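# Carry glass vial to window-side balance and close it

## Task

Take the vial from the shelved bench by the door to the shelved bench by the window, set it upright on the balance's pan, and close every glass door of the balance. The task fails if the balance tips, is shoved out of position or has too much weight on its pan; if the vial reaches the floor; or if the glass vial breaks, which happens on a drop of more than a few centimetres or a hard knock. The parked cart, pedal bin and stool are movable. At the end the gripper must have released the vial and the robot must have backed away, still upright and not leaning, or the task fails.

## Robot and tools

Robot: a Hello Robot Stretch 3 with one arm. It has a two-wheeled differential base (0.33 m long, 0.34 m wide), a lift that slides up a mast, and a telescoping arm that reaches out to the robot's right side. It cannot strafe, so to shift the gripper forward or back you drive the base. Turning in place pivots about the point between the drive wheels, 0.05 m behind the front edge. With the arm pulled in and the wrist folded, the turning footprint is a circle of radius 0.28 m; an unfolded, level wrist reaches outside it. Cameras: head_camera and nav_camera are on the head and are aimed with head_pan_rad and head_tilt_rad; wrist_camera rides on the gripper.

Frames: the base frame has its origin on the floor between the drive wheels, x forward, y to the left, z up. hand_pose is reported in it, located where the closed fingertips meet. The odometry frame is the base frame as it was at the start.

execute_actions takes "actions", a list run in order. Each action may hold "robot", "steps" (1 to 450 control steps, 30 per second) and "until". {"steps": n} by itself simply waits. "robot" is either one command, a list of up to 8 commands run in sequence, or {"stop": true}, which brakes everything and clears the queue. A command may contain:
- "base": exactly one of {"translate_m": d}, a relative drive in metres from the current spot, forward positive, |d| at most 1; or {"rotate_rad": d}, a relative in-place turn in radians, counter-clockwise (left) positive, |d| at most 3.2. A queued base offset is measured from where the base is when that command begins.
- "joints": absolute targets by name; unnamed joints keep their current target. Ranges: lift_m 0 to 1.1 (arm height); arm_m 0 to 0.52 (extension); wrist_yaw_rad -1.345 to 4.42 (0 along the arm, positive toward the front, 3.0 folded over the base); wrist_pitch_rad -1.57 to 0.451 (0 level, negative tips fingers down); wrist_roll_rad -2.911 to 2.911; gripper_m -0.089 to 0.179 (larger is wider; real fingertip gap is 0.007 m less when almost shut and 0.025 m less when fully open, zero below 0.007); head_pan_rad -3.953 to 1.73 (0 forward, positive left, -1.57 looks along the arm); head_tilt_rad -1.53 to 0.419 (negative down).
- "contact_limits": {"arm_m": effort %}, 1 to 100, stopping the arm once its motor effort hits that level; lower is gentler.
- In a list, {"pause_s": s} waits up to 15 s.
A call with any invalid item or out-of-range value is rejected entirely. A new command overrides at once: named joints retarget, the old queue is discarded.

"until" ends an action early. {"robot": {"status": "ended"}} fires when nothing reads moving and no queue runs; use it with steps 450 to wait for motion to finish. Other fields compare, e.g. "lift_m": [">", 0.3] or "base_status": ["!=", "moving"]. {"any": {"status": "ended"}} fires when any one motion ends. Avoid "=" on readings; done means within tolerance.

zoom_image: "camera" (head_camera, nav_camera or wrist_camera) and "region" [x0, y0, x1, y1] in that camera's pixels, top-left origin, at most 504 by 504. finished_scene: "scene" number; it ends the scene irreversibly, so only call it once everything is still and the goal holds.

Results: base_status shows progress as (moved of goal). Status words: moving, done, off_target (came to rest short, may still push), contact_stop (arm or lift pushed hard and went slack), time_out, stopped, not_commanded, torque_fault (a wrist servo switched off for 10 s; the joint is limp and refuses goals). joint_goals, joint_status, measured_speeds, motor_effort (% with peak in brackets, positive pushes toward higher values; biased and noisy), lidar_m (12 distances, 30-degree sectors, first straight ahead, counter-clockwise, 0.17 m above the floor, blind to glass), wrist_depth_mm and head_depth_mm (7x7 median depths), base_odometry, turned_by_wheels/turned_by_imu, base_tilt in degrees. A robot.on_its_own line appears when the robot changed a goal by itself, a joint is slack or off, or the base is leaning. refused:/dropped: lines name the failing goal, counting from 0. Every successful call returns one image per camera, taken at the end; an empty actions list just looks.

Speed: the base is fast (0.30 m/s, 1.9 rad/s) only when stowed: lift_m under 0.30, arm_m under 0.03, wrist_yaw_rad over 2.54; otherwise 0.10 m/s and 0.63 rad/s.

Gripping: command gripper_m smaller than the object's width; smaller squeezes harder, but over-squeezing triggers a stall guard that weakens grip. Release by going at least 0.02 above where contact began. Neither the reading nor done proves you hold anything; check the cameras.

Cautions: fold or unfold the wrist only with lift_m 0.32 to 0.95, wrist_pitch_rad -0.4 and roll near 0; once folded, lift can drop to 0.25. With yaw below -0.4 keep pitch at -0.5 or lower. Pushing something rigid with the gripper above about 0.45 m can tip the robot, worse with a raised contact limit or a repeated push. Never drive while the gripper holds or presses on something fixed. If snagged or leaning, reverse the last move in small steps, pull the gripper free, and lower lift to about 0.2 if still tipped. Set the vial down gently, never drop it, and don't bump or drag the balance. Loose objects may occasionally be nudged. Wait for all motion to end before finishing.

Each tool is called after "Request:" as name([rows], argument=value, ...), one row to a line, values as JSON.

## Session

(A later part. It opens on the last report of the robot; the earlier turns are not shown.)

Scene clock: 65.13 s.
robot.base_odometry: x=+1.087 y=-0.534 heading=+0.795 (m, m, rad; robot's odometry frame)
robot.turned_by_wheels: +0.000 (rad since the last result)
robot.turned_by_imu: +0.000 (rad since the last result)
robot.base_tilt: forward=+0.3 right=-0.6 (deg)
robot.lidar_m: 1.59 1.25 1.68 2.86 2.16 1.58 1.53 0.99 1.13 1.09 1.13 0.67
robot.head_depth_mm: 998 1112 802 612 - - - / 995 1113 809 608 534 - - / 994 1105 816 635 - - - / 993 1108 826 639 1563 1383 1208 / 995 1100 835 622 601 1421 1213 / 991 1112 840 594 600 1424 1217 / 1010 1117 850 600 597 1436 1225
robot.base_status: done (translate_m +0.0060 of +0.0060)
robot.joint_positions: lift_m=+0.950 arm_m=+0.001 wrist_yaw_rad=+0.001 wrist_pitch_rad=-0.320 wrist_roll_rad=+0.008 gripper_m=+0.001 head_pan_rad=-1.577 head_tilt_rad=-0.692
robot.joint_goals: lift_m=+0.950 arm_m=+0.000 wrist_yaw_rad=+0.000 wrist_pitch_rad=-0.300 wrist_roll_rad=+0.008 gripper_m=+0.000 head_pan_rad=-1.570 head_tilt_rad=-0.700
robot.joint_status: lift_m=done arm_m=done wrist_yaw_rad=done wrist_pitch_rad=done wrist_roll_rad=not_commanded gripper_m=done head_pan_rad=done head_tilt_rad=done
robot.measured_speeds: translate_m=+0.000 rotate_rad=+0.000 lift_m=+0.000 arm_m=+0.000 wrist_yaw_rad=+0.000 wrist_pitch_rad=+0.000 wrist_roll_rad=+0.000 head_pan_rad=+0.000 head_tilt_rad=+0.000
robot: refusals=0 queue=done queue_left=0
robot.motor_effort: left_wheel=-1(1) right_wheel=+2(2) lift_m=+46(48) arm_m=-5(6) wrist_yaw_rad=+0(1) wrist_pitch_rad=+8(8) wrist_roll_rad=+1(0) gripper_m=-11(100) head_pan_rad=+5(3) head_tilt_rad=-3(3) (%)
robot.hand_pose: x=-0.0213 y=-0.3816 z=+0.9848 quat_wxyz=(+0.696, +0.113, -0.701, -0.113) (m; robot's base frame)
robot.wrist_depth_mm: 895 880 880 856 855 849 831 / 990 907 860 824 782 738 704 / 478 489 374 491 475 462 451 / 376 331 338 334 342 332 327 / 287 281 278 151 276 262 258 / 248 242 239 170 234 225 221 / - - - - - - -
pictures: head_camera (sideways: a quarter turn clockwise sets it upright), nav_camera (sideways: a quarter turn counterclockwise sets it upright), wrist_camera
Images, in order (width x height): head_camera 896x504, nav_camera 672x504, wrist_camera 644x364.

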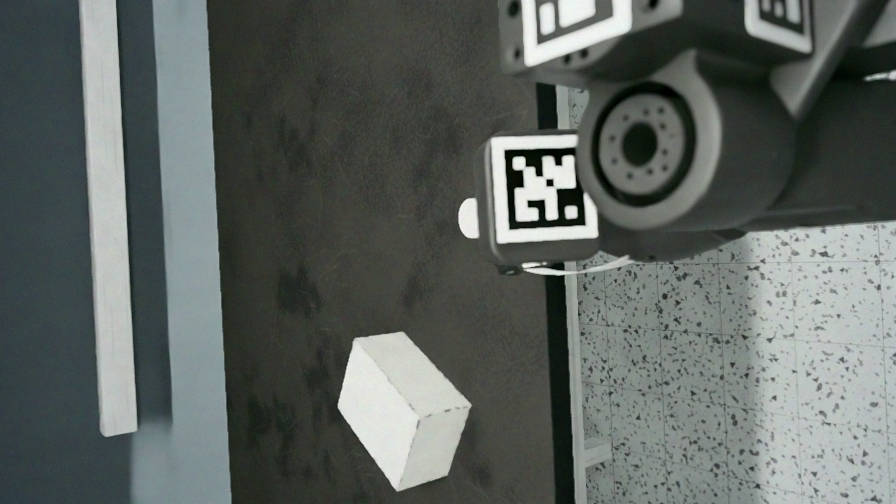

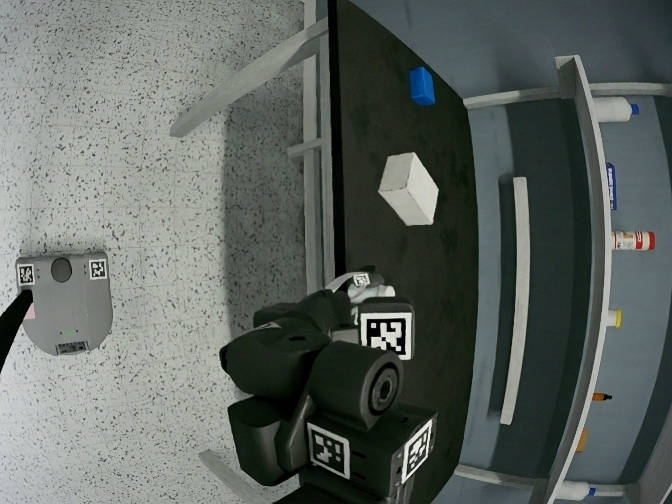

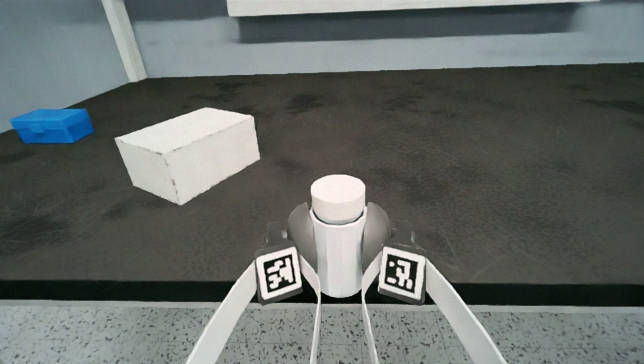

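Request:
execute_actions([
  {"robot":[{"joints":{"wrist_yaw_rad":2.7,"gripper_m":-0.01,"lift_m":0.93,"head_pan_rad":0,"head_tilt_rad":-0.6}},{"joints":{"lift_m":0.29},"base":{"rotate_rad":2.085}},{"base":{"translate_m":1.0}}],"steps":450,"until":{"robot":{"status":"ended"}}},
])

Request:
execute_actions([
  {"robot":[{"base":{"translate_m":1.0}},{"base":{"translate_m":0.7}},{"base":{"rotate_rad":-0.515},"joints":{"head_pan_rad":-0.75,"head_tilt_rad":-0.35}}],"steps":450,"until":{"robot":{"status":"ended"}}},
])

Scene clock: 86.10 s.
robot.base_odometry: x=+0.121 y=-0.275 heading=+2.880 (m, m, rad; robot's odometry frame)
robot.turned_by_wheels: +2.085 (rad since the last result)
robot.turned_by_imu: +2.099 (rad since the last result)
robot.base_tilt: forward=+0.3 right=-0.7 (deg)
robot.lidar_m: 2.32 1.07 1.03 1.07 1.36 1.96 1.65 2.22 1.68 1.74 2.16 1.96
robot.head_depth_mm: 2287 2511 2742 2292 1820 1475 1247 / 2407 2657 2890 2385 1844 1489 1248 / 2532 2814 3027 2379 1842 1503 1250 / 2657 2957 3201 2424 1854 1506 1264 / 2503 2718 2931 2440 1883 1503 1267 / 2174 2330 2507 2479 1883 1510 1275 / 1913 2034 2146 2261 1544 1525 1274
robot.base_status: done (translate_m +1.0000 of +1.0000)
robot.joint_positions: lift_m=+0.290 arm_m=+0.001 wrist_yaw_rad=+2.698 wrist_pitch_rad=-0.320 wrist_roll_rad=+0.008 gripper_m=-0.009 head_pan_rad=-0.007 head_tilt_rad=-0.605
robot.joint_goals: lift_m=+0.290 arm_m=+0.000 wrist_yaw_rad=+2.700 wrist_pitch_rad=-0.300 wrist_roll_rad=+0.008 gripper_m=-0.010 head_pan_rad=+0.000 head_tilt_rad=-0.600
robot.joint_status: lift_m=done arm_m=done wrist_yaw_rad=done wrist_pitch_rad=done wrist_roll_rad=not_commanded gripper_m=done head_pan_rad=done head_tilt_rad=done
robot.measured_speeds: translate_m=+0.000 rotate_rad=+0.000 lift_m=+0.000 arm_m=+0.000 wrist_yaw_rad=+0.000 wrist_pitch_rad=+0.000 wrist_roll_rad=+0.000 head_pan_rad=+0.000 head_tilt_rad=+0.000
robot: refusals=0 queue=done queue_left=0
robot.motor_effort: left_wheel=-1(7) right_wheel=+2(12) lift_m=+25(46) arm_m=-6(5) wrist_yaw_rad=+2(3) wrist_pitch_rad=+8(8) wrist_roll_rad=+0(1) gripper_m=-16(65) head_pan_rad=+5(62) head_tilt_rad=+2(12) (%)
robot.hand_pose: x=+0.0798 y=+0.0669 z=+0.3256 quat_wxyz=(+0.264, +0.708, -0.044, +0.653) (m; robot's base frame)
robot.wrist_depth_mm: - - 991 963 936 903 861 / - - - - - 997 956 / - - - - - - - / - 915 880 818 833 813 805 / - 693 688 150 675 647 630 / - 563 549 171 522 530 518 / 467 - - 459 454 448 438
pictures: head_camera (sideways: a quarter turn clockwise sets it upright), nav_camera (sideways: a quarter turn counterclockwise sets it upright), wrist_camera
Images, in order (width x height): head_camera 896x504, nav_camera 672x504, wrist_camera 644x364.

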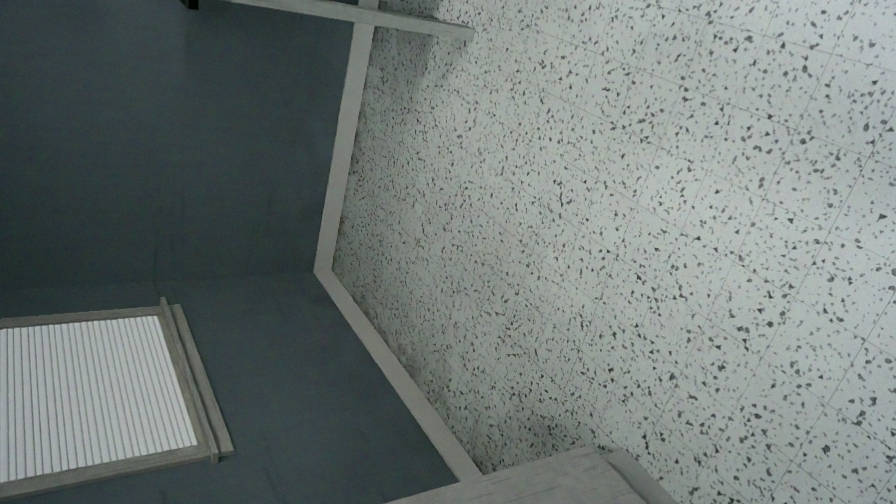

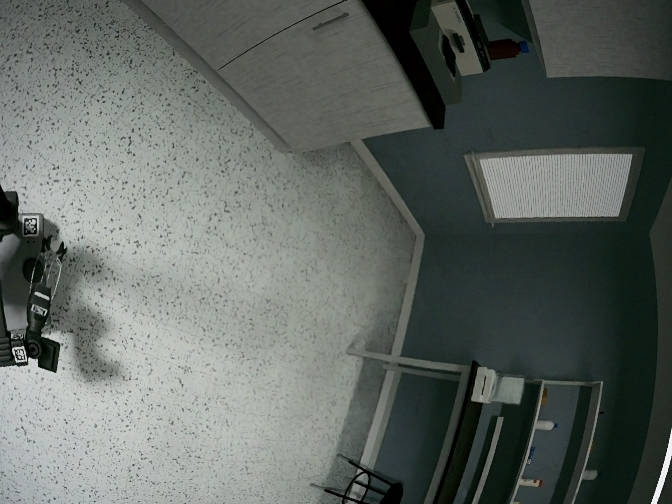

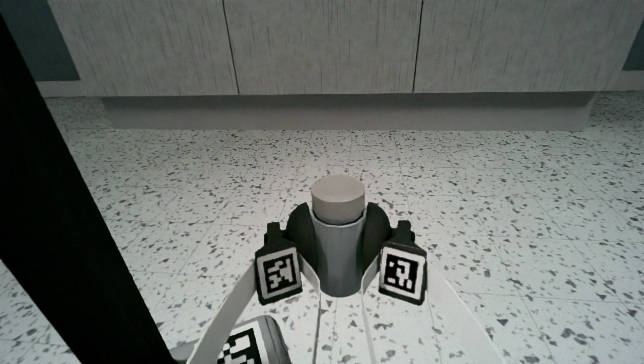

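Scene clock: 96.87 s.
robot.base_odometry: x=-1.521 y=+0.165 heading=+2.365 (m, m, rad; robot's odometry frame)
robot.turned_by_wheels: -0.515 (rad since the last result)
robot.turned_by_imu: -0.508 (rad since the last result)
robot.base_tilt: forward=+0.3 right=-0.6 (deg)
robot.lidar_m: 1.23 1.09 0.81 0.78 0.81 0.68 0.74 3.34 2.61 2.03 0.72 1.25
robot.head_depth_mm: 1929 2025 2180 1178 1848 1883 1483 / 1729 1859 1946 1184 851 1873 1490 / 1590 1638 1741 908 784 857 938 / 1441 1499 1049 889 910 1803 1504 / 1306 1355 1375 989 1601 1682 1498 / 1217 1229 1341 1275 1407 1510 1516 / 1125 1119 1200 1271 1346 1425 1448
robot.base_status: done (rotate_rad -0.5149 of -0.5150)
robot.joint_positions: lift_m=+0.290 arm_m=+0.001 wrist_yaw_rad=+2.698 wrist_pitch_rad=-0.320 wrist_roll_rad=+0.008 gripper_m=-0.009 head_pan_rad=-0.743 head_tilt_rad=-0.359
robot.joint_goals: lift_m=+0.290 arm_m=+0.000 wrist_yaw_rad=+2.700 wrist_pitch_rad=-0.300 wrist_roll_rad=+0.008 gripper_m=-0.010 head_pan_rad=-0.750 head_tilt_rad=-0.350
robot.joint_status: lift_m=done arm_m=done wrist_yaw_rad=done wrist_pitch_rad=done wrist_roll_rad=not_commanded gripper_m=done head_pan_rad=done head_tilt_rad=done
robot.measured_speeds: translate_m=+0.000 rotate_rad=+0.000 lift_m=+0.000 arm_m=+0.000 wrist_yaw_rad=+0.000 wrist_pitch_rad=+0.000 wrist_roll_rad=+0.000 head_pan_rad=+0.000 head_tilt_rad=+0.000
robot: refusals=0 queue=done queue_left=0
robot.motor_effort: left_wheel=+1(7) right_wheel=-1(10) lift_m=+25(25) arm_m=-6(5) wrist_yaw_rad=+2(2) wrist_pitch_rad=+8(8) wrist_roll_rad=+0(1) gripper_m=-16(16) head_pan_rad=-6(57) head_tilt_rad=+4(20) (%)
robot.hand_pose: x=+0.0798 y=+0.0669 z=+0.3256 quat_wxyz=(+0.264, +0.708, -0.044, +0.654) (m; robot's base frame)
robot.wrist_depth_mm: 607 654 727 804 900 - 983 / 648 697 774 864 978 - - / 699 742 850 956 - - 987 / - 792 841 818 837 802 794 / - 698 683 150 677 635 625 / - 559 554 170 523 529 522 / 471 - - 457 450 445 440
pictures: head_camera (sideways: a quarter turn clockwise sets it upright), nav_camera (sideways: a quarter turn counterclockwise sets it upright), wrist_camera
Images, in order (width x height): head_camera 896x504, nav_camera 672x504, wrist_camera 644x364.

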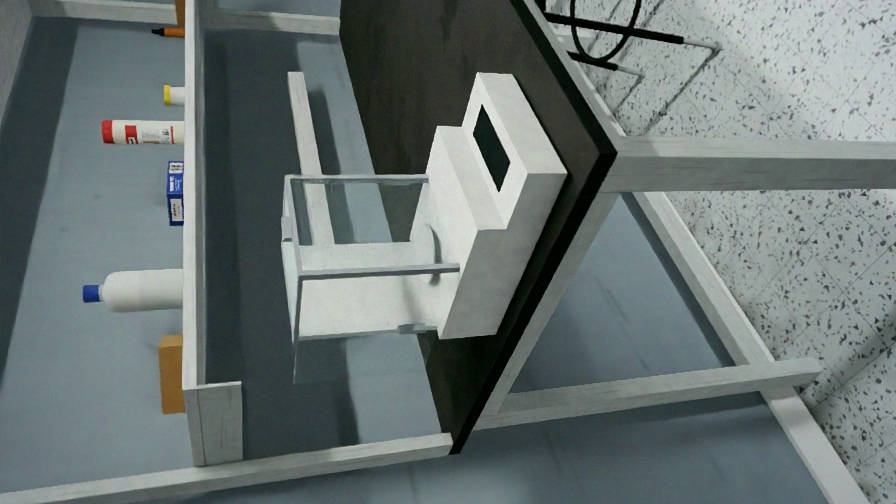

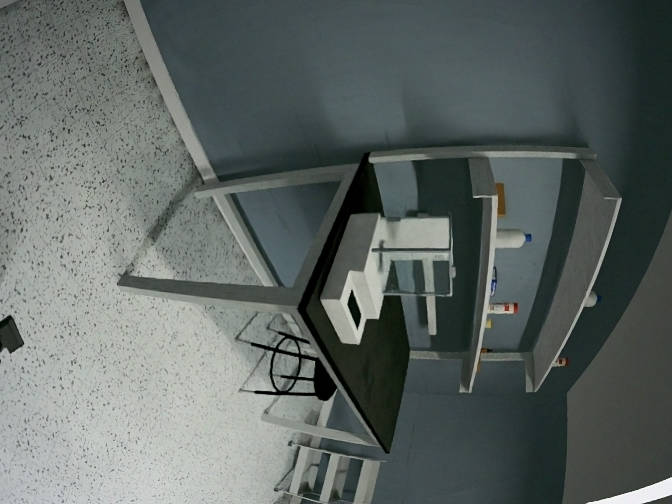

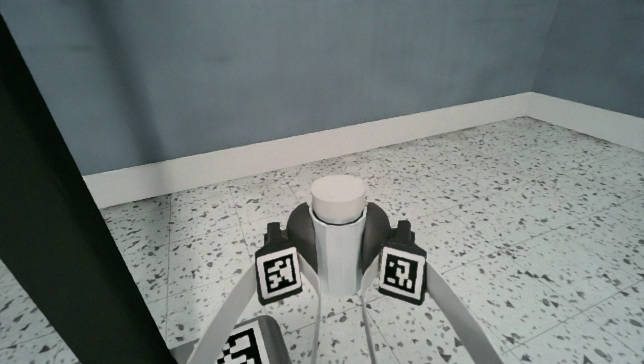

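Request:
execute_actions([
  {"robot":[{"base":{"rotate_rad":-0.02}},{"base":{"translate_m":0.68},"joints":{"head_pan_rad":-1.57,"head_tilt_rad":-0.5}},{"joints":{"lift_m":0.94}}],"steps":450,"until":{"robot":{"status":"ended"}}},
])

Scene clock: 110.20 s.
robot.base_odometry: x=-1.997 y=+0.651 heading=+2.345 (m, m, rad; robot's odometry frame)
robot.turned_by_wheels: -0.020 (rad since the last result)
robot.turned_by_imu: -0.017 (rad since the last result)
robot.base_tilt: forward=+0.2 right=-0.6 (deg)
robot.lidar_m: 0.55 0.57 0.78 0.78 0.81 1.11 1.35 3.62 0.57 0.58 0.71 0.57
robot.head_depth_mm: 2597 2836 3054 2713 614 694 - / 2585 2828 2854 717 609 1545 - / 2615 2819 1416 645 610 1653 - / 2603 2747 1319 650 607 1673 - / 2553 2766 1469 627 607 1662 1439 / 2201 2351 616 757 632 1624 1368 / 1074 1686 1463 900 661 1437 1290
robot.base_status: done (translate_m +0.6800 of +0.6800)
robot.joint_positions: lift_m=+0.940 arm_m=+0.001 wrist_yaw_rad=+2.698 wrist_pitch_rad=-0.320 wrist_roll_rad=+0.008 gripper_m=-0.009 head_pan_rad=-1.563 head_tilt_rad=-0.494
robot.joint_goals: lift_m=+0.940 arm_m=+0.000 wrist_yaw_rad=+2.700 wrist_pitch_rad=-0.300 wrist_roll_rad=+0.008 gripper_m=-0.010 head_pan_rad=-1.570 head_tilt_rad=-0.500
robot.joint_status: lift_m=done arm_m=done wrist_yaw_rad=done wrist_pitch_rad=done wrist_roll_rad=not_commanded gripper_m=done head_pan_rad=done head_tilt_rad=done
robot.measured_speeds: translate_m=+0.000 rotate_rad=+0.000 lift_m=+0.000 arm_m=+0.000 wrist_yaw_rad=+0.000 wrist_pitch_rad=+0.000 wrist_roll_rad=+0.000 head_pan_rad=+0.000 head_tilt_rad=+0.000
robot: refusals=0 queue=done queue_left=0
robot.motor_effort: left_wheel=+1(9) right_wheel=-1(9) lift_m=+46(48) arm_m=-5(5) wrist_yaw_rad=+2(1) wrist_pitch_rad=+8(8) wrist_roll_rad=+1(0) gripper_m=-15(16) head_pan_rad=-6(59) head_tilt_rad=-2(12) (%)
robot.hand_pose: x=+0.0798 y=+0.0669 z=+0.9748 quat_wxyz=(+0.264, +0.708, -0.044, +0.654) (m; robot's base frame)
robot.wrist_depth_mm: 602 660 717 812 753 535 418 / 646 694 781 859 792 560 434 / 681 740 824 958 848 587 451 / - 793 913 - 912 611 465 / - 880 981 150 873 639 489 / - 976 - 169 - 664 500 / 887 - - - - 674 522
pictures: head_camera (sideways: a quarter turn clockwise sets it upright), nav_camera (sideways: a quarter turn counterclockwise sets it upright), wrist_camera
Images, in order (width x height): head_camera 896x504, nav_camera 672x504, wrist_camera 644x364.

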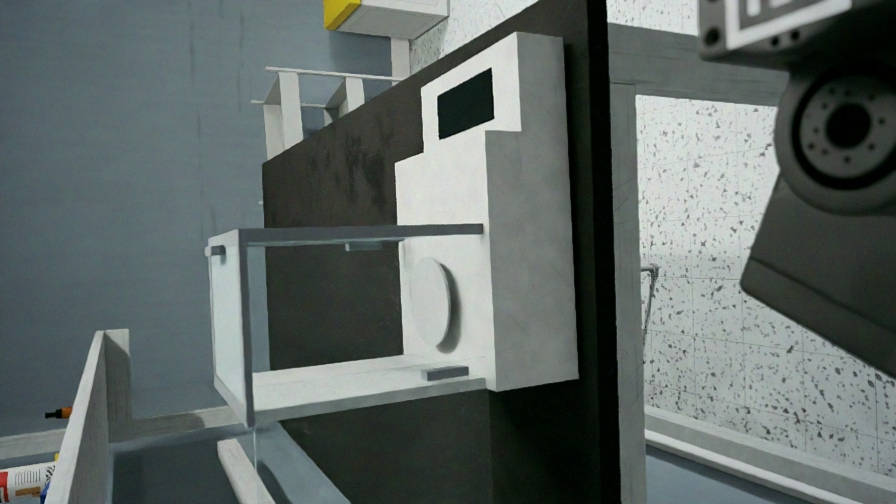

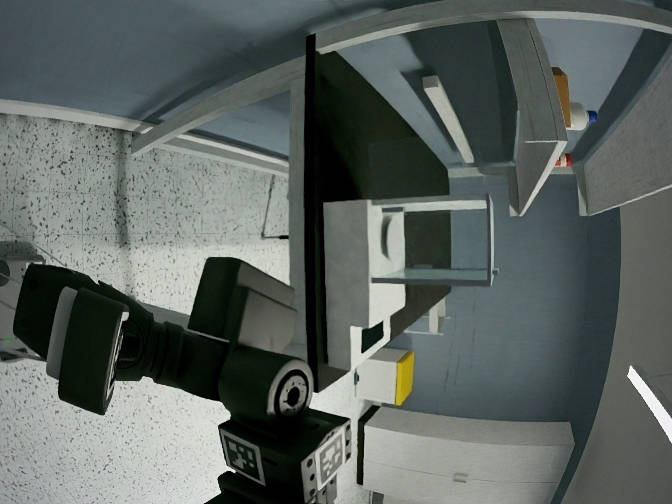

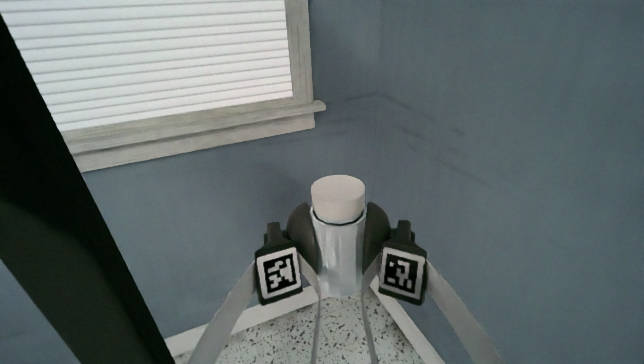

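Request:
execute_actions([
  {"robot":[{"base":{"translate_m":0.08},"joints":{"wrist_yaw_rad":0}},{"joints":{"lift_m":1.05,"arm_m":0.06}}],"steps":450,"until":{"robot":{"status":"ended"}}},
])

Scene clock: 116.70 s.
robot.base_odometry: x=-2.053 y=+0.708 heading=+2.345 (m, m, rad; robot's odometry frame)
robot.turned_by_wheels: +0.000 (rad since the last result)
robot.turned_by_imu: +0.000 (rad since the last result)
robot.base_tilt: forward=+0.3 right=-0.6 (deg)
robot.lidar_m: 0.47 0.49 0.67 0.78 0.81 1.11 1.43 3.61 0.60 1.38 0.66 0.49
robot.head_depth_mm: 2635 2780 - - - 1527 843 / 2589 2786 2103 - - - 1340 / 2625 2767 1563 - - - 1342 / 2604 2721 1586 632 612 1652 1346 / 2548 2767 1227 837 629 1659 1359 / 1407 1942 1486 889 658 1577 1326 / 448 1350 1268 896 662 1305 1213
robot.base_status: done (translate_m +0.0800 of +0.0800)
robot.joint_positions: lift_m=+1.050 arm_m=+0.060 wrist_yaw_rad=+0.002 wrist_pitch_rad=-0.320 wrist_roll_rad=+0.008 gripper_m=-0.009 head_pan_rad=-1.563 head_tilt_rad=-0.494
robot.joint_goals: lift_m=+1.050 arm_m=+0.060 wrist_yaw_rad=+0.000 wrist_pitch_rad=-0.300 wrist_roll_rad=+0.008 gripper_m=-0.010 head_pan_rad=-1.570 head_tilt_rad=-0.500
robot.joint_status: lift_m=done arm_m=done wrist_yaw_rad=done wrist_pitch_rad=done wrist_roll_rad=not_commanded gripper_m=done head_pan_rad=done head_tilt_rad=done
robot.measured_speeds: translate_m=+0.000 rotate_rad=+0.000 lift_m=+0.000 arm_m=+0.000 wrist_yaw_rad=+0.000 wrist_pitch_rad=+0.000 wrist_roll_rad=+0.000 head_pan_rad=+0.000 head_tilt_rad=+0.000
robot: refusals=0 queue=done queue_left=0
robot.motor_effort: left_wheel=+1(6) right_wheel=-1(4) lift_m=+47(47) arm_m=+3(4) wrist_yaw_rad=-1(0) wrist_pitch_rad=+8(8) wrist_roll_rad=+0(0) gripper_m=-16(15) head_pan_rad=-5(6) head_tilt_rad=-2(2) (%)
robot.hand_pose: x=-0.0211 y=-0.4403 z=+1.0848 quat_wxyz=(+0.696, +0.113, -0.700, -0.113) (m; robot's base frame)
robot.wrist_depth_mm: 533 758 973 - - - - / 517 693 - - - - - / 531 707 750 767 449 - - / 517 573 563 319 344 406 - / 446 442 438 151 297 306 - / 363 360 355 168 319 322 324 / 450 702 - - - 377 -
pictures: head_camera (sideways: a quarter turn clockwise sets it upright), nav_camera (sideways: a quarter turn counterclockwise sets it upright), wrist_camera
Images, in order (width x height): head_camera 896x504, nav_camera 672x504, wrist_camera 644x364.

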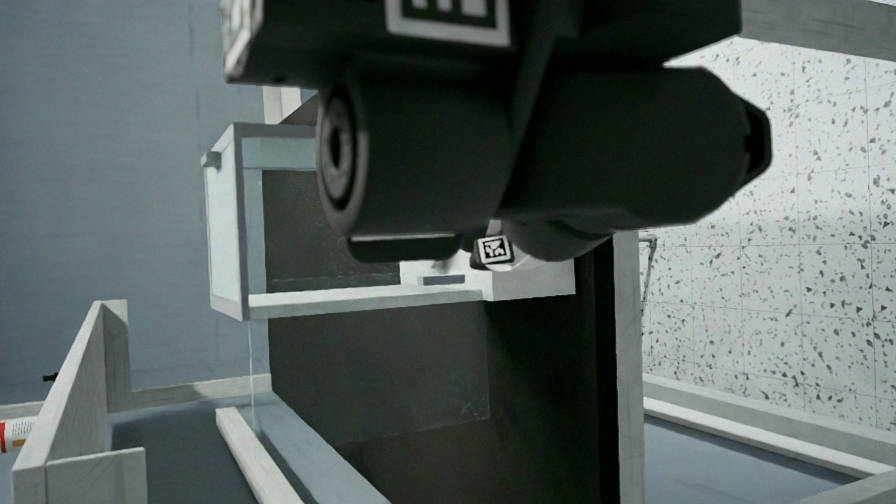

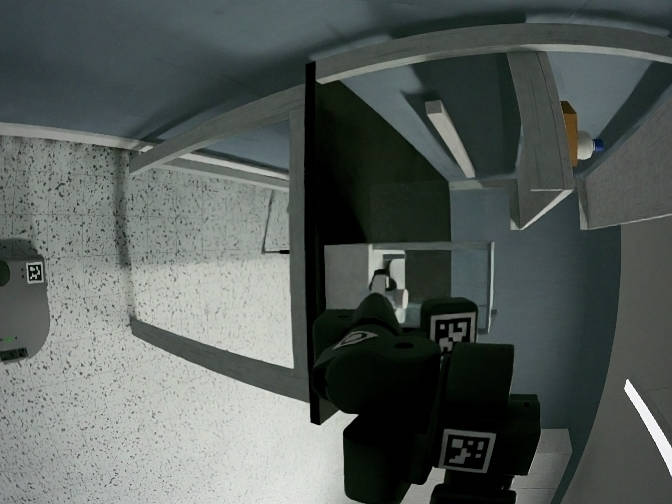

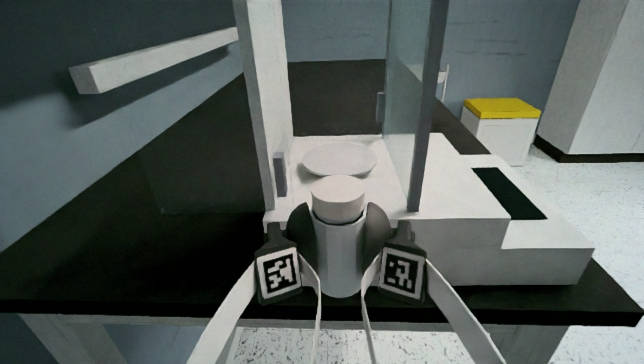

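Request:
execute_actions([
  {"robot":[{"base":{"translate_m":-0.007},"joints":{"arm_m":0.17}}],"steps":450,"until":{"robot":{"status":"ended"}}},
])

Scene clock: 123.53 s.
robot.base_odometry: x=-2.048 y=+0.703 heading=+2.345 (m, m, rad; robot's odometry frame)
robot.turned_by_wheels: +0.000 (rad since the last result)
robot.turned_by_imu: +0.000 (rad since the last result)
robot.base_tilt: forward=+0.3 right=-0.5 (deg)
robot.lidar_m: 0.48 0.50 0.68 0.78 0.81 1.11 1.43 3.62 0.59 1.40 0.66 0.50
robot.head_depth_mm: 2579 2787 - - 611 757 831 / 2650 2751 - - 610 1629 1335 / 2602 2764 - - 617 1638 1342 / 2597 2766 1444 616 607 1650 1345 / 2545 2789 1228 790 629 1655 1355 / 1425 1954 1488 886 661 1585 1330 / 472 1388 1285 897 662 1327 1205
robot.base_status: done (translate_m -0.0070 of -0.0070)
robot.joint_positions: lift_m=+1.050 arm_m=+0.170 wrist_yaw_rad=+0.001 wrist_pitch_rad=-0.320 wrist_roll_rad=+0.008 gripper_m=-0.009 head_pan_rad=-1.563 head_tilt_rad=-0.494
robot.joint_goals: lift_m=+1.050 arm_m=+0.170 wrist_yaw_rad=+0.000 wrist_pitch_rad=-0.300 wrist_roll_rad=+0.008 gripper_m=-0.010 head_pan_rad=-1.570 head_tilt_rad=-0.500
robot.joint_status: lift_m=done arm_m=done wrist_yaw_rad=done wrist_pitch_rad=done wrist_roll_rad=not_commanded gripper_m=done head_pan_rad=done head_tilt_rad=done
robot.measured_speeds: translate_m=+0.000 rotate_rad=+0.000 lift_m=+0.000 arm_m=+0.000 wrist_yaw_rad=+0.000 wrist_pitch_rad=+0.000 wrist_roll_rad=+0.000 head_pan_rad=+0.000 head_tilt_rad=+0.000
robot: refusals=0 queue=done queue_left=0
robot.motor_effort: left_wheel=+1(2) right_wheel=-1(7) lift_m=+47(46) arm_m=+4(5) wrist_yaw_rad=-1(1) wrist_pitch_rad=+8(8) wrist_roll_rad=+0(1) gripper_m=-16(16) head_pan_rad=-5(4) head_tilt_rad=-3(2) (%)
robot.hand_pose: x=-0.0212 y=-0.5503 z=+1.0848 quat_wxyz=(+0.696, +0.113, -0.701, -0.113) (m; robot's base frame)
robot.wrist_depth_mm: 544 638 209 - - - - / 496 617 205 - - - - / 537 703 203 762 702 - - / 525 573 203 335 343 524 - / 450 440 215 151 269 276 - / 362 357 332 168 207 217 260 / 305 302 211 203 200 198 214
pictures: head_camera (sideways: a quarter turn clockwise sets it upright), nav_camera (sideways: a quarter turn counterclockwise sets it upright), wrist_camera
Images, in order (width x height): head_camera 896x504, nav_camera 672x504, wrist_camera 644x364.

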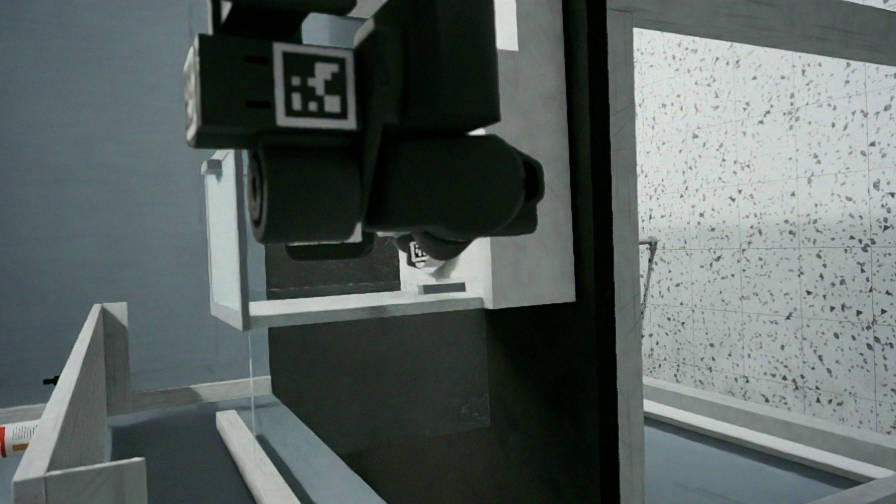

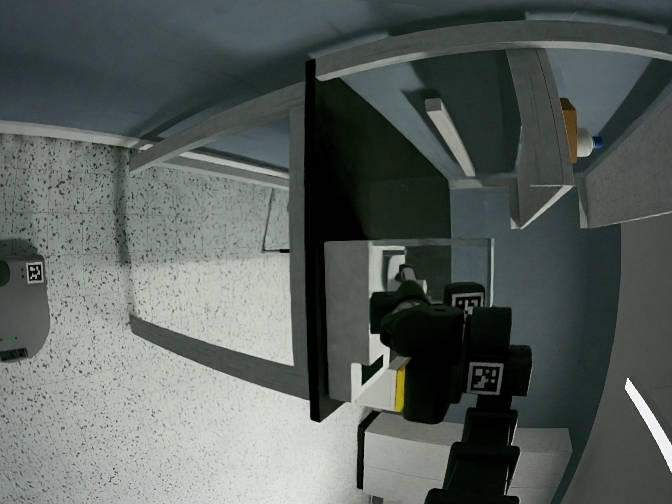

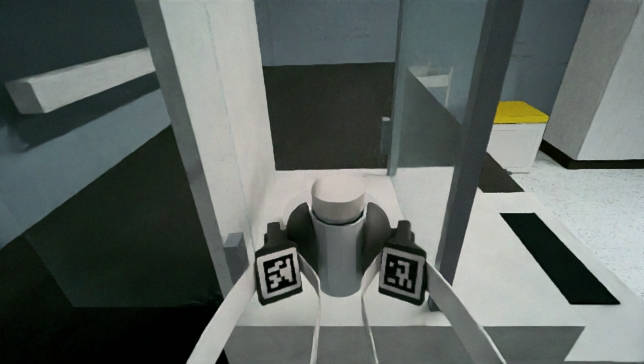

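Request:
execute_actions([
  {"robot":[{"joints":{"arm_m":0.265},"contact_limits":{"arm_m":15}},{"joints":{"lift_m":1.035}}],"steps":450,"until":{"robot":{"status":"ended"}}},
])

Scene clock: 128.37 s.
robot.base_odometry: x=-2.048 y=+0.703 heading=+2.345 (m, m, rad; robot's odometry frame)
robot.turned_by_wheels: +0.000 (rad since the last result)
robot.turned_by_imu: +0.000 (rad since the last result)
robot.base_tilt: forward=+0.3 right=-0.6 (deg)
robot.lidar_m: 0.48 0.50 0.68 0.78 0.81 1.11 1.42 3.62 0.59 1.40 0.67 0.50
robot.head_depth_mm: 2597 2816 - 706 611 758 830 / 2597 2770 - 601 610 1645 1341 / 2617 2770 - 580 608 1646 1349 / 2592 2797 1320 614 607 1654 1351 / 2537 2789 1232 789 630 1661 1347 / 1429 1960 1480 888 661 1581 1320 / 473 1387 1283 896 662 1321 1211
robot.base_status: done (translate_m -0.0070 of -0.0070)
robot.joint_positions: lift_m=+1.035 arm_m=+0.265 wrist_yaw_rad=+0.001 wrist_pitch_rad=-0.320 wrist_roll_rad=+0.008 gripper_m=-0.009 head_pan_rad=-1.563 head_tilt_rad=-0.494
robot.joint_goals: lift_m=+1.035 arm_m=+0.265 wrist_yaw_rad=+0.000 wrist_pitch_rad=-0.300 wrist_roll_rad=+0.008 gripper_m=-0.010 head_pan_rad=-1.570 head_tilt_rad=-0.500
robot.joint_status: lift_m=done arm_m=done wrist_yaw_rad=done wrist_pitch_rad=done wrist_roll_rad=not_commanded gripper_m=done head_pan_rad=done head_tilt_rad=done
robot.measured_speeds: translate_m=+0.000 rotate_rad=+0.000 lift_m=+0.000 arm_m=+0.000 wrist_yaw_rad=+0.000 wrist_pitch_rad=+0.000 wrist_roll_rad=+0.000 head_pan_rad=+0.000 head_tilt_rad=+0.000
robot: refusals=0 queue=done queue_left=0
robot.motor_effort: left_wheel=+1(1) right_wheel=-1(1) lift_m=+24(46) arm_m=+3(4) wrist_yaw_rad=-1(1) wrist_pitch_rad=+8(8) wrist_roll_rad=+1(0) gripper_m=-16(15) head_pan_rad=-5(5) head_tilt_rad=-2(2) (%)
robot.contact_limits: arm_m 15 (drawing in: default 33, maximum 53; extending or still: default 42, maximum 70)
robot.hand_pose: x=-0.0212 y=-0.6453 z=+1.0706 quat_wxyz=(+0.696, +0.113, -0.701, -0.113) (m; robot's base frame)
robot.wrist_depth_mm: 85 111 - - - - - / 85 111 209 - - - - / 85 110 207 735 639 - - / 84 110 205 497 477 500 - / 84 109 191 150 256 244 - / - 108 178 168 188 200 225 / - 108 170 163 167 169 70
pictures: head_camera (sideways: a quarter turn clockwise sets it upright), nav_camera (sideways: a quarter turn counterclockwise sets it upright), wrist_camera
Images, in order (width x height): head_camera 896x504, nav_camera 672x504, wrist_camera 644x364.

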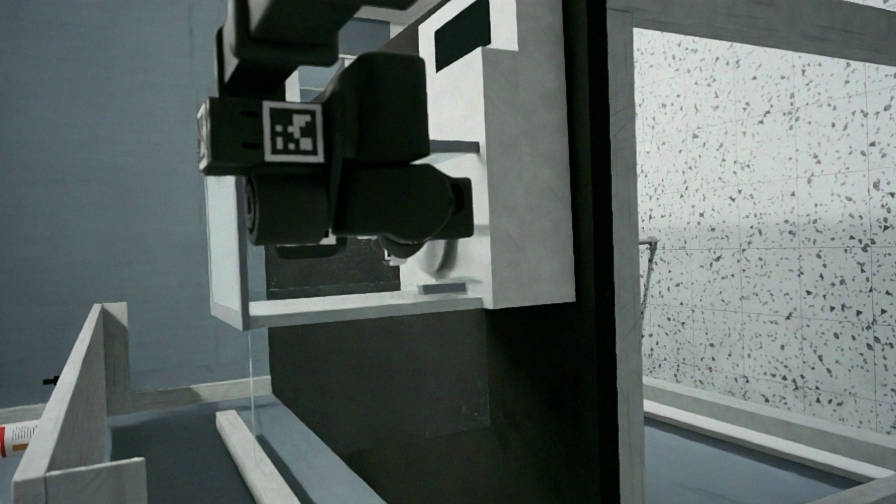

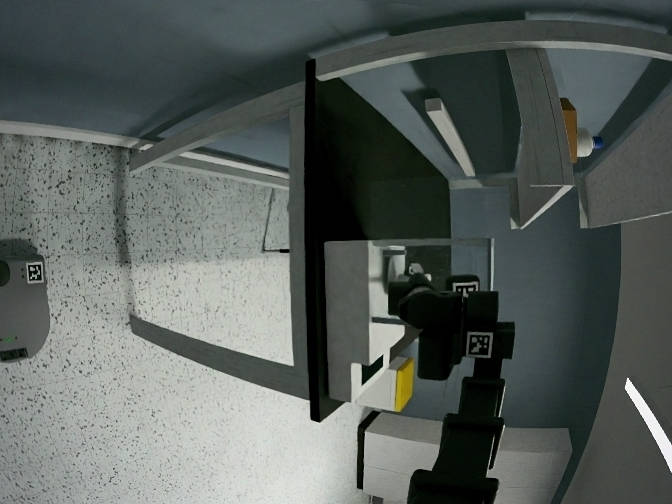

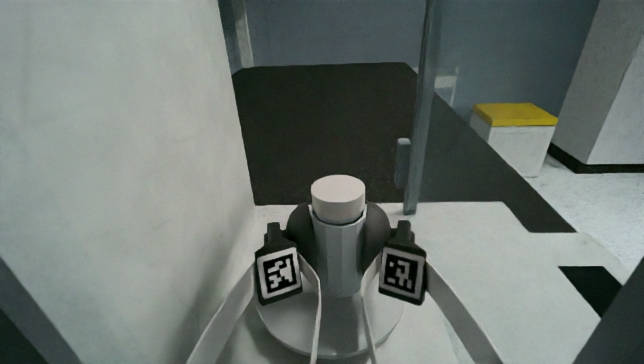

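Request:
execute_actions([
  {"robot":[{"joints":{"lift_m":1.028}}],"steps":450,"until":{"robot":{"status":"ended"}}},
])

Request:
zoom_image(camera="wrist_camera", region=[220, 164, 460, 364])

Scene clock: 130.73 s.
robot.base_odometry: x=-2.048 y=+0.703 heading=+2.345 (m, m, rad; robot's odometry frame)
robot.turned_by_wheels: +0.000 (rad since the last result)
robot.turned_by_imu: +0.000 (rad since the last result)
robot.base_tilt: forward=+0.3 right=-0.6 (deg)
robot.lidar_m: 0.48 0.50 0.68 0.78 0.81 1.10 1.43 3.57 0.59 1.40 0.67 0.50
robot.head_depth_mm: 2611 2826 - 672 613 758 833 / 2592 2794 - 592 607 1626 1332 / 2622 2780 - 581 606 1640 1344 / 2596 2776 1381 617 607 1658 1341 / 2556 2775 1234 791 631 1659 1360 / 1428 1950 1489 889 661 1593 1322 / 474 1388 1291 897 663 1336 1210
robot.base_status: done (translate_m -0.0070 of -0.0070)
robot.joint_positions: lift_m=+1.028 arm_m=+0.265 wrist_yaw_rad=+0.001 wrist_pitch_rad=-0.320 wrist_roll_rad=+0.008 gripper_m=-0.009 head_pan_rad=-1.563 head_tilt_rad=-0.494
robot.joint_goals: lift_m=+1.028 arm_m=+0.265 wrist_yaw_rad=+0.000 wrist_pitch_rad=-0.300 wrist_roll_rad=+0.008 gripper_m=-0.010 head_pan_rad=-1.570 head_tilt_rad=-0.500
robot.joint_status: lift_m=done arm_m=done wrist_yaw_rad=done wrist_pitch_rad=done wrist_roll_rad=not_commanded gripper_m=done head_pan_rad=done head_tilt_rad=done
robot.measured_speeds: translate_m=+0.000 rotate_rad=+0.000 lift_m=+0.000 arm_m=+0.000 wrist_yaw_rad=+0.000 wrist_pitch_rad=+0.000 wrist_roll_rad=+0.000 head_pan_rad=+0.000 head_tilt_rad=+0.000
robot: refusals=0 queue=done queue_left=0
robot.motor_effort: left_wheel=+1(1) right_wheel=-1(1) lift_m=+24(26) arm_m=+3(4) wrist_yaw_rad=-1(1) wrist_pitch_rad=+8(8) wrist_roll_rad=+1(1) gripper_m=-15(16) head_pan_rad=-5(4) head_tilt_rad=-2(3) (%)
robot.contact_limits: arm_m 15 (drawing in: default 33, maximum 53; extending or still: default 42, maximum 70)
robot.hand_pose: x=-0.0212 y=-0.6453 z=+1.0636 quat_wxyz=(+0.696, +0.113, -0.701, -0.113) (m; robot's base frame)
robot.wrist_depth_mm: 85 112 - - - - - / 85 111 210 - - - - / 85 110 208 707 627 - - / 84 110 205 480 471 487 - / 84 109 192 151 244 232 - / - 108 172 167 180 192 190 / - 108 163 157 160 162 70
pictures: head_camera (sideways: a quarter turn clockwise sets it upright), nav_camera (sideways: a quarter turn counterclockwise sets it upright), wrist_camera
Images, in order (width x height): head_camera 896x504, nav_camera 672x504, wrist_camera 644x364.

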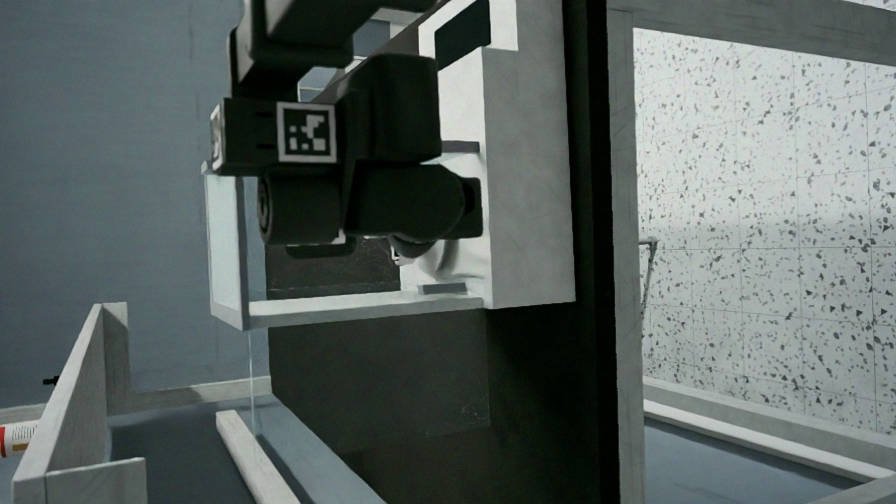

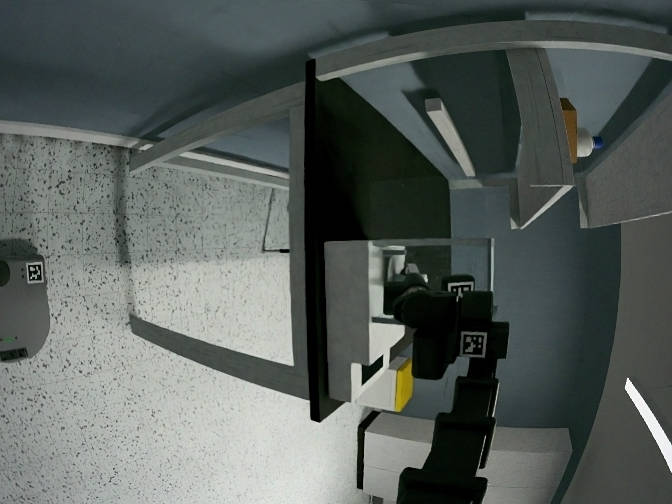

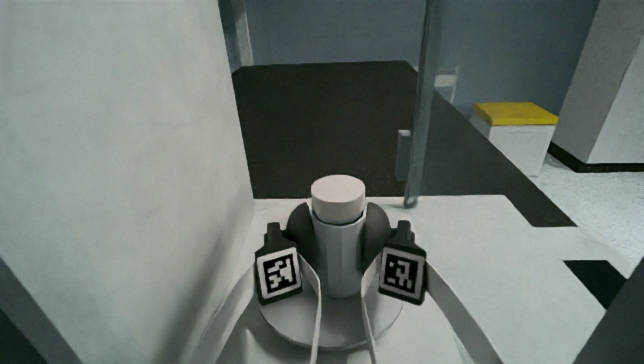

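Region (220, 164, 460, 364) of wrist_camera's 644x364 image, scaled by 2.100.

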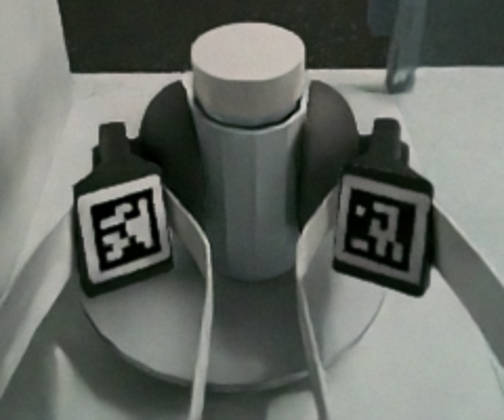

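Request:
execute_actions([
  {"robot":[{"joints":{"lift_m":1.026}},{"joints":{"gripper_m":0.056}},{"pause_s":0.5}],"steps":450,"until":{"robot":{"status":"ended"}}},
])

Scene clock: 134.17 s.
robot.base_odometry: x=-2.048 y=+0.703 heading=+2.345 (m, m, rad; robot's odometry frame)
robot.turned_by_wheels: +0.000 (rad since the last result)
robot.turned_by_imu: +0.000 (rad since the last result)
robot.base_tilt: forward=+0.3 right=-0.7 (deg)
robot.lidar_m: 0.48 0.50 0.68 0.78 0.81 1.11 1.42 3.60 0.59 1.40 0.66 0.50
robot.head_depth_mm: 2577 2789 - 672 610 759 829 / 2598 2788 - 591 609 1634 1333 / 2618 2777 - 581 609 1641 1350 / 2606 2779 1447 614 606 1661 1347 / 2578 2812 1241 790 631 1669 1357 / 1433 1938 1484 889 661 1588 1329 / 473 1384 1297 897 661 1327 1210
robot.base_status: done (translate_m -0.0070 of -0.0070)
robot.joint_positions: lift_m=+1.026 arm_m=+0.265 wrist_yaw_rad=+0.001 wrist_pitch_rad=-0.320 wrist_roll_rad=+0.008 gripper_m=+0.056 head_pan_rad=-1.563 head_tilt_rad=-0.494
robot.joint_goals: lift_m=+1.026 arm_m=+0.265 wrist_yaw_rad=+0.000 wrist_pitch_rad=-0.300 wrist_roll_rad=+0.008 gripper_m=+0.056 head_pan_rad=-1.570 head_tilt_rad=-0.500
robot.joint_status: lift_m=done arm_m=done wrist_yaw_rad=done wrist_pitch_rad=done wrist_roll_rad=not_commanded gripper_m=done head_pan_rad=done head_tilt_rad=done
robot.measured_speeds: translate_m=+0.000 rotate_rad=+0.000 lift_m=+0.000 arm_m=+0.000 wrist_yaw_rad=+0.000 wrist_pitch_rad=+0.000 wrist_roll_rad=+0.000 head_pan_rad=+0.000 head_tilt_rad=+0.000
robot: refusals=0 queue=done queue_left=0
robot.motor_effort: left_wheel=+1(1) right_wheel=-1(1) lift_m=+24(25) arm_m=+3(3) wrist_yaw_rad=+0(1) wrist_pitch_rad=+8(8) wrist_roll_rad=+1(1) gripper_m=+1(94) head_pan_rad=-5(5) head_tilt_rad=-3(3) (%)
robot.contact_limits: arm_m 15 (drawing in: default 33, maximum 53; extending or still: default 42, maximum 70)
robot.hand_pose: x=-0.0212 y=-0.6453 z=+1.0616 quat_wxyz=(+0.696, +0.113, -0.701, -0.113) (m; robot's base frame)
robot.wrist_depth_mm: 85 112 - - - - - / 85 111 210 - - - - / 85 110 207 701 631 - - / 84 110 205 499 465 482 - / 84 109 181 153 243 231 407 / - 109 162 167 178 190 187 / - 107 165 155 162 160 70
pictures: head_camera (sideways: a quarter turn clockwise sets it upright), nav_camera (sideways: a quarter turn counterclockwise sets it upright), wrist_camera
Images, in order (width x height): head_camera 896x504, nav_camera 672x504, wrist_camera 644x364.

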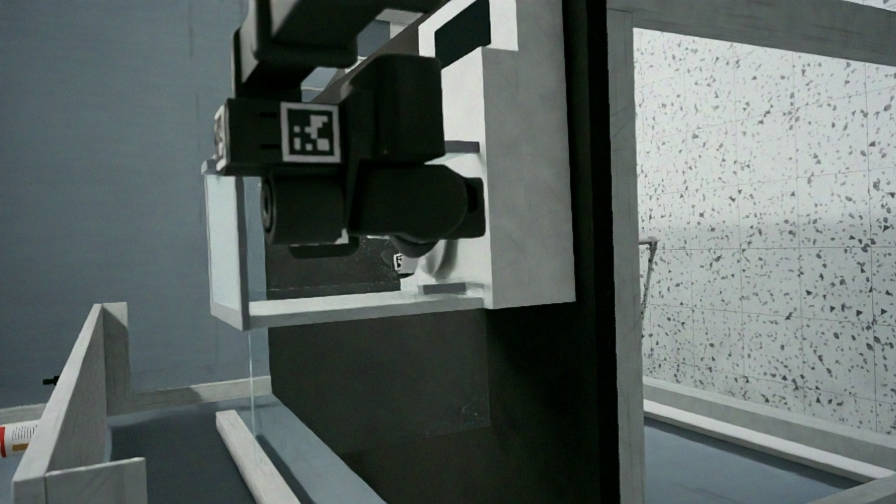

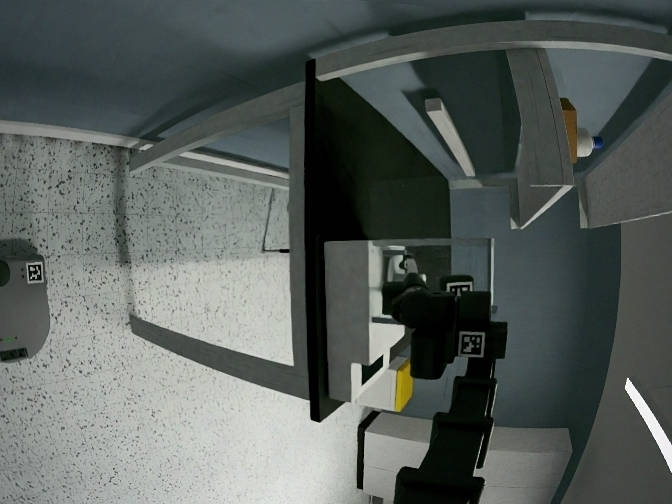

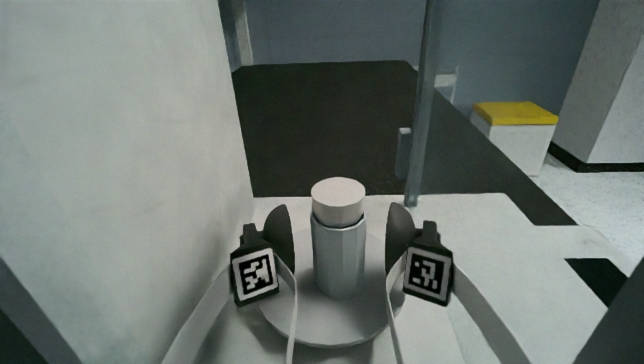

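Request:
execute_actions([
  {"robot":[{"joints":{"arm_m":0.22},"contact_limits":{"arm_m":15}},{"joints":{"gripper_m":0.04,"arm_m":0.10},"contact_limits":{"arm_m":15}},{"base":{"translate_m":0.062},"joints":{"lift_m":1.02}}],"steps":450,"until":{"robot":{"status":"ended"}}},
])

Scene clock: 141.33 s.
robot.base_odometry: x=-2.091 y=+0.747 heading=+2.345 (m, m, rad; robot's odometry frame)
robot.turned_by_wheels: +0.000 (rad since the last result)
robot.turned_by_imu: +0.000 (rad since the last result)
robot.base_tilt: forward=+0.3 right=-0.6 (deg)
robot.lidar_m: 0.42 0.43 0.59 0.78 0.81 1.11 1.49 3.61 0.62 1.17 0.59 0.43
robot.head_depth_mm: 2611 2808 2968 - - 1547 1328 / 2581 2784 1532 - - 1586 1334 / 2596 2772 1484 - - 1550 1346 / 2596 2785 1318 902 651 1664 1352 / 1784 2778 1463 880 654 1653 1356 / 438 1819 1477 890 659 1481 1288 / 438 1213 1153 902 665 1156 848
robot.base_status: done (translate_m +0.0620 of +0.0620)
robot.joint_positions: lift_m=+1.020 arm_m=+0.100 wrist_yaw_rad=+0.001 wrist_pitch_rad=-0.320 wrist_roll_rad=+0.008 gripper_m=+0.040 head_pan_rad=-1.563 head_tilt_rad=-0.494
robot.joint_goals: lift_m=+1.020 arm_m=+0.100 wrist_yaw_rad=+0.000 wrist_pitch_rad=-0.300 wrist_roll_rad=+0.008 gripper_m=+0.040 head_pan_rad=-1.570 head_tilt_rad=-0.500
robot.joint_status: lift_m=done arm_m=done wrist_yaw_rad=done wrist_pitch_rad=done wrist_roll_rad=not_commanded gripper_m=done head_pan_rad=done head_tilt_rad=done
robot.measured_speeds: translate_m=+0.000 rotate_rad=+0.000 lift_m=+0.000 arm_m=+0.000 wrist_yaw_rad=+0.000 wrist_pitch_rad=+0.000 wrist_roll_rad=+0.000 head_pan_rad=+0.000 head_tilt_rad=+0.000
robot: refusals=0 queue=done queue_left=0
robot.motor_effort: left_wheel=+2(5) right_wheel=+0(5) lift_m=+24(24) arm_m=-7(7) wrist_yaw_rad=-1(0) wrist_pitch_rad=+8(8) wrist_roll_rad=+0(1) gripper_m=+0(71) head_pan_rad=-4(4) head_tilt_rad=-2(2) (%)
robot.contact_limits: arm_m 15 (drawing in: default 33, maximum 53; extending or still: default 42, maximum 70)
robot.hand_pose: x=-0.0212 y=-0.4809 z=+1.0557 quat_wxyz=(+0.696, +0.113, -0.701, -0.113) (m; robot's base frame)
robot.wrist_depth_mm: 469 642 - - - - - / 470 633 - - 993 - - / 467 629 711 636 340 393 - / 464 514 504 313 287 269 344 / 401 398 388 251 245 241 243 / 325 320 318 284 282 270 267 / 366 355 344 288 281 272 269
pictures: head_camera (sideways: a quarter turn clockwise sets it upright), nav_camera (sideways: a quarter turn counterclockwise sets it upright), wrist_camera
Images, in order (width x height): head_camera 896x504, nav_camera 672x504, wrist_camera 644x364.

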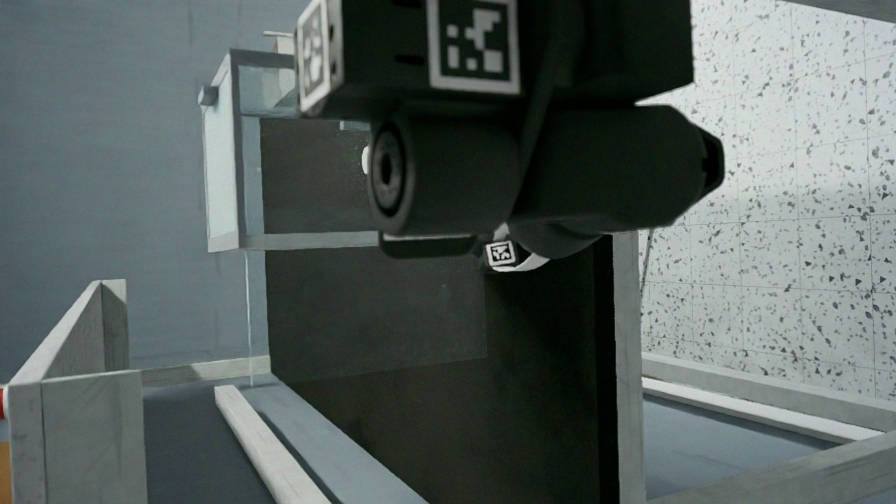

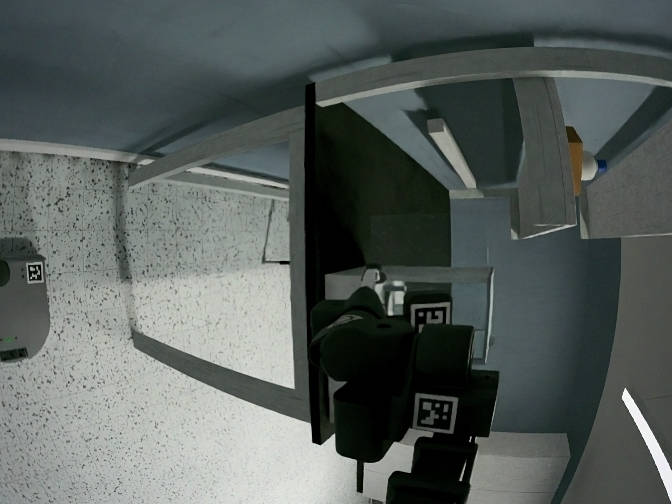

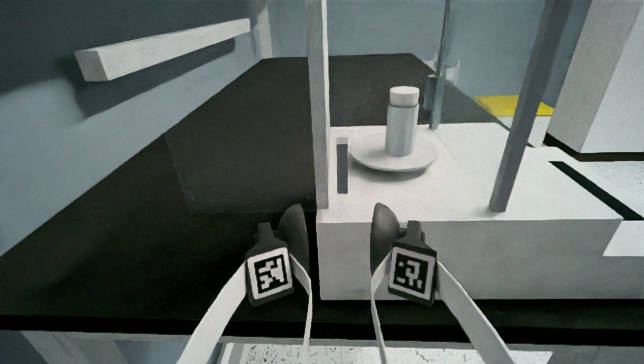

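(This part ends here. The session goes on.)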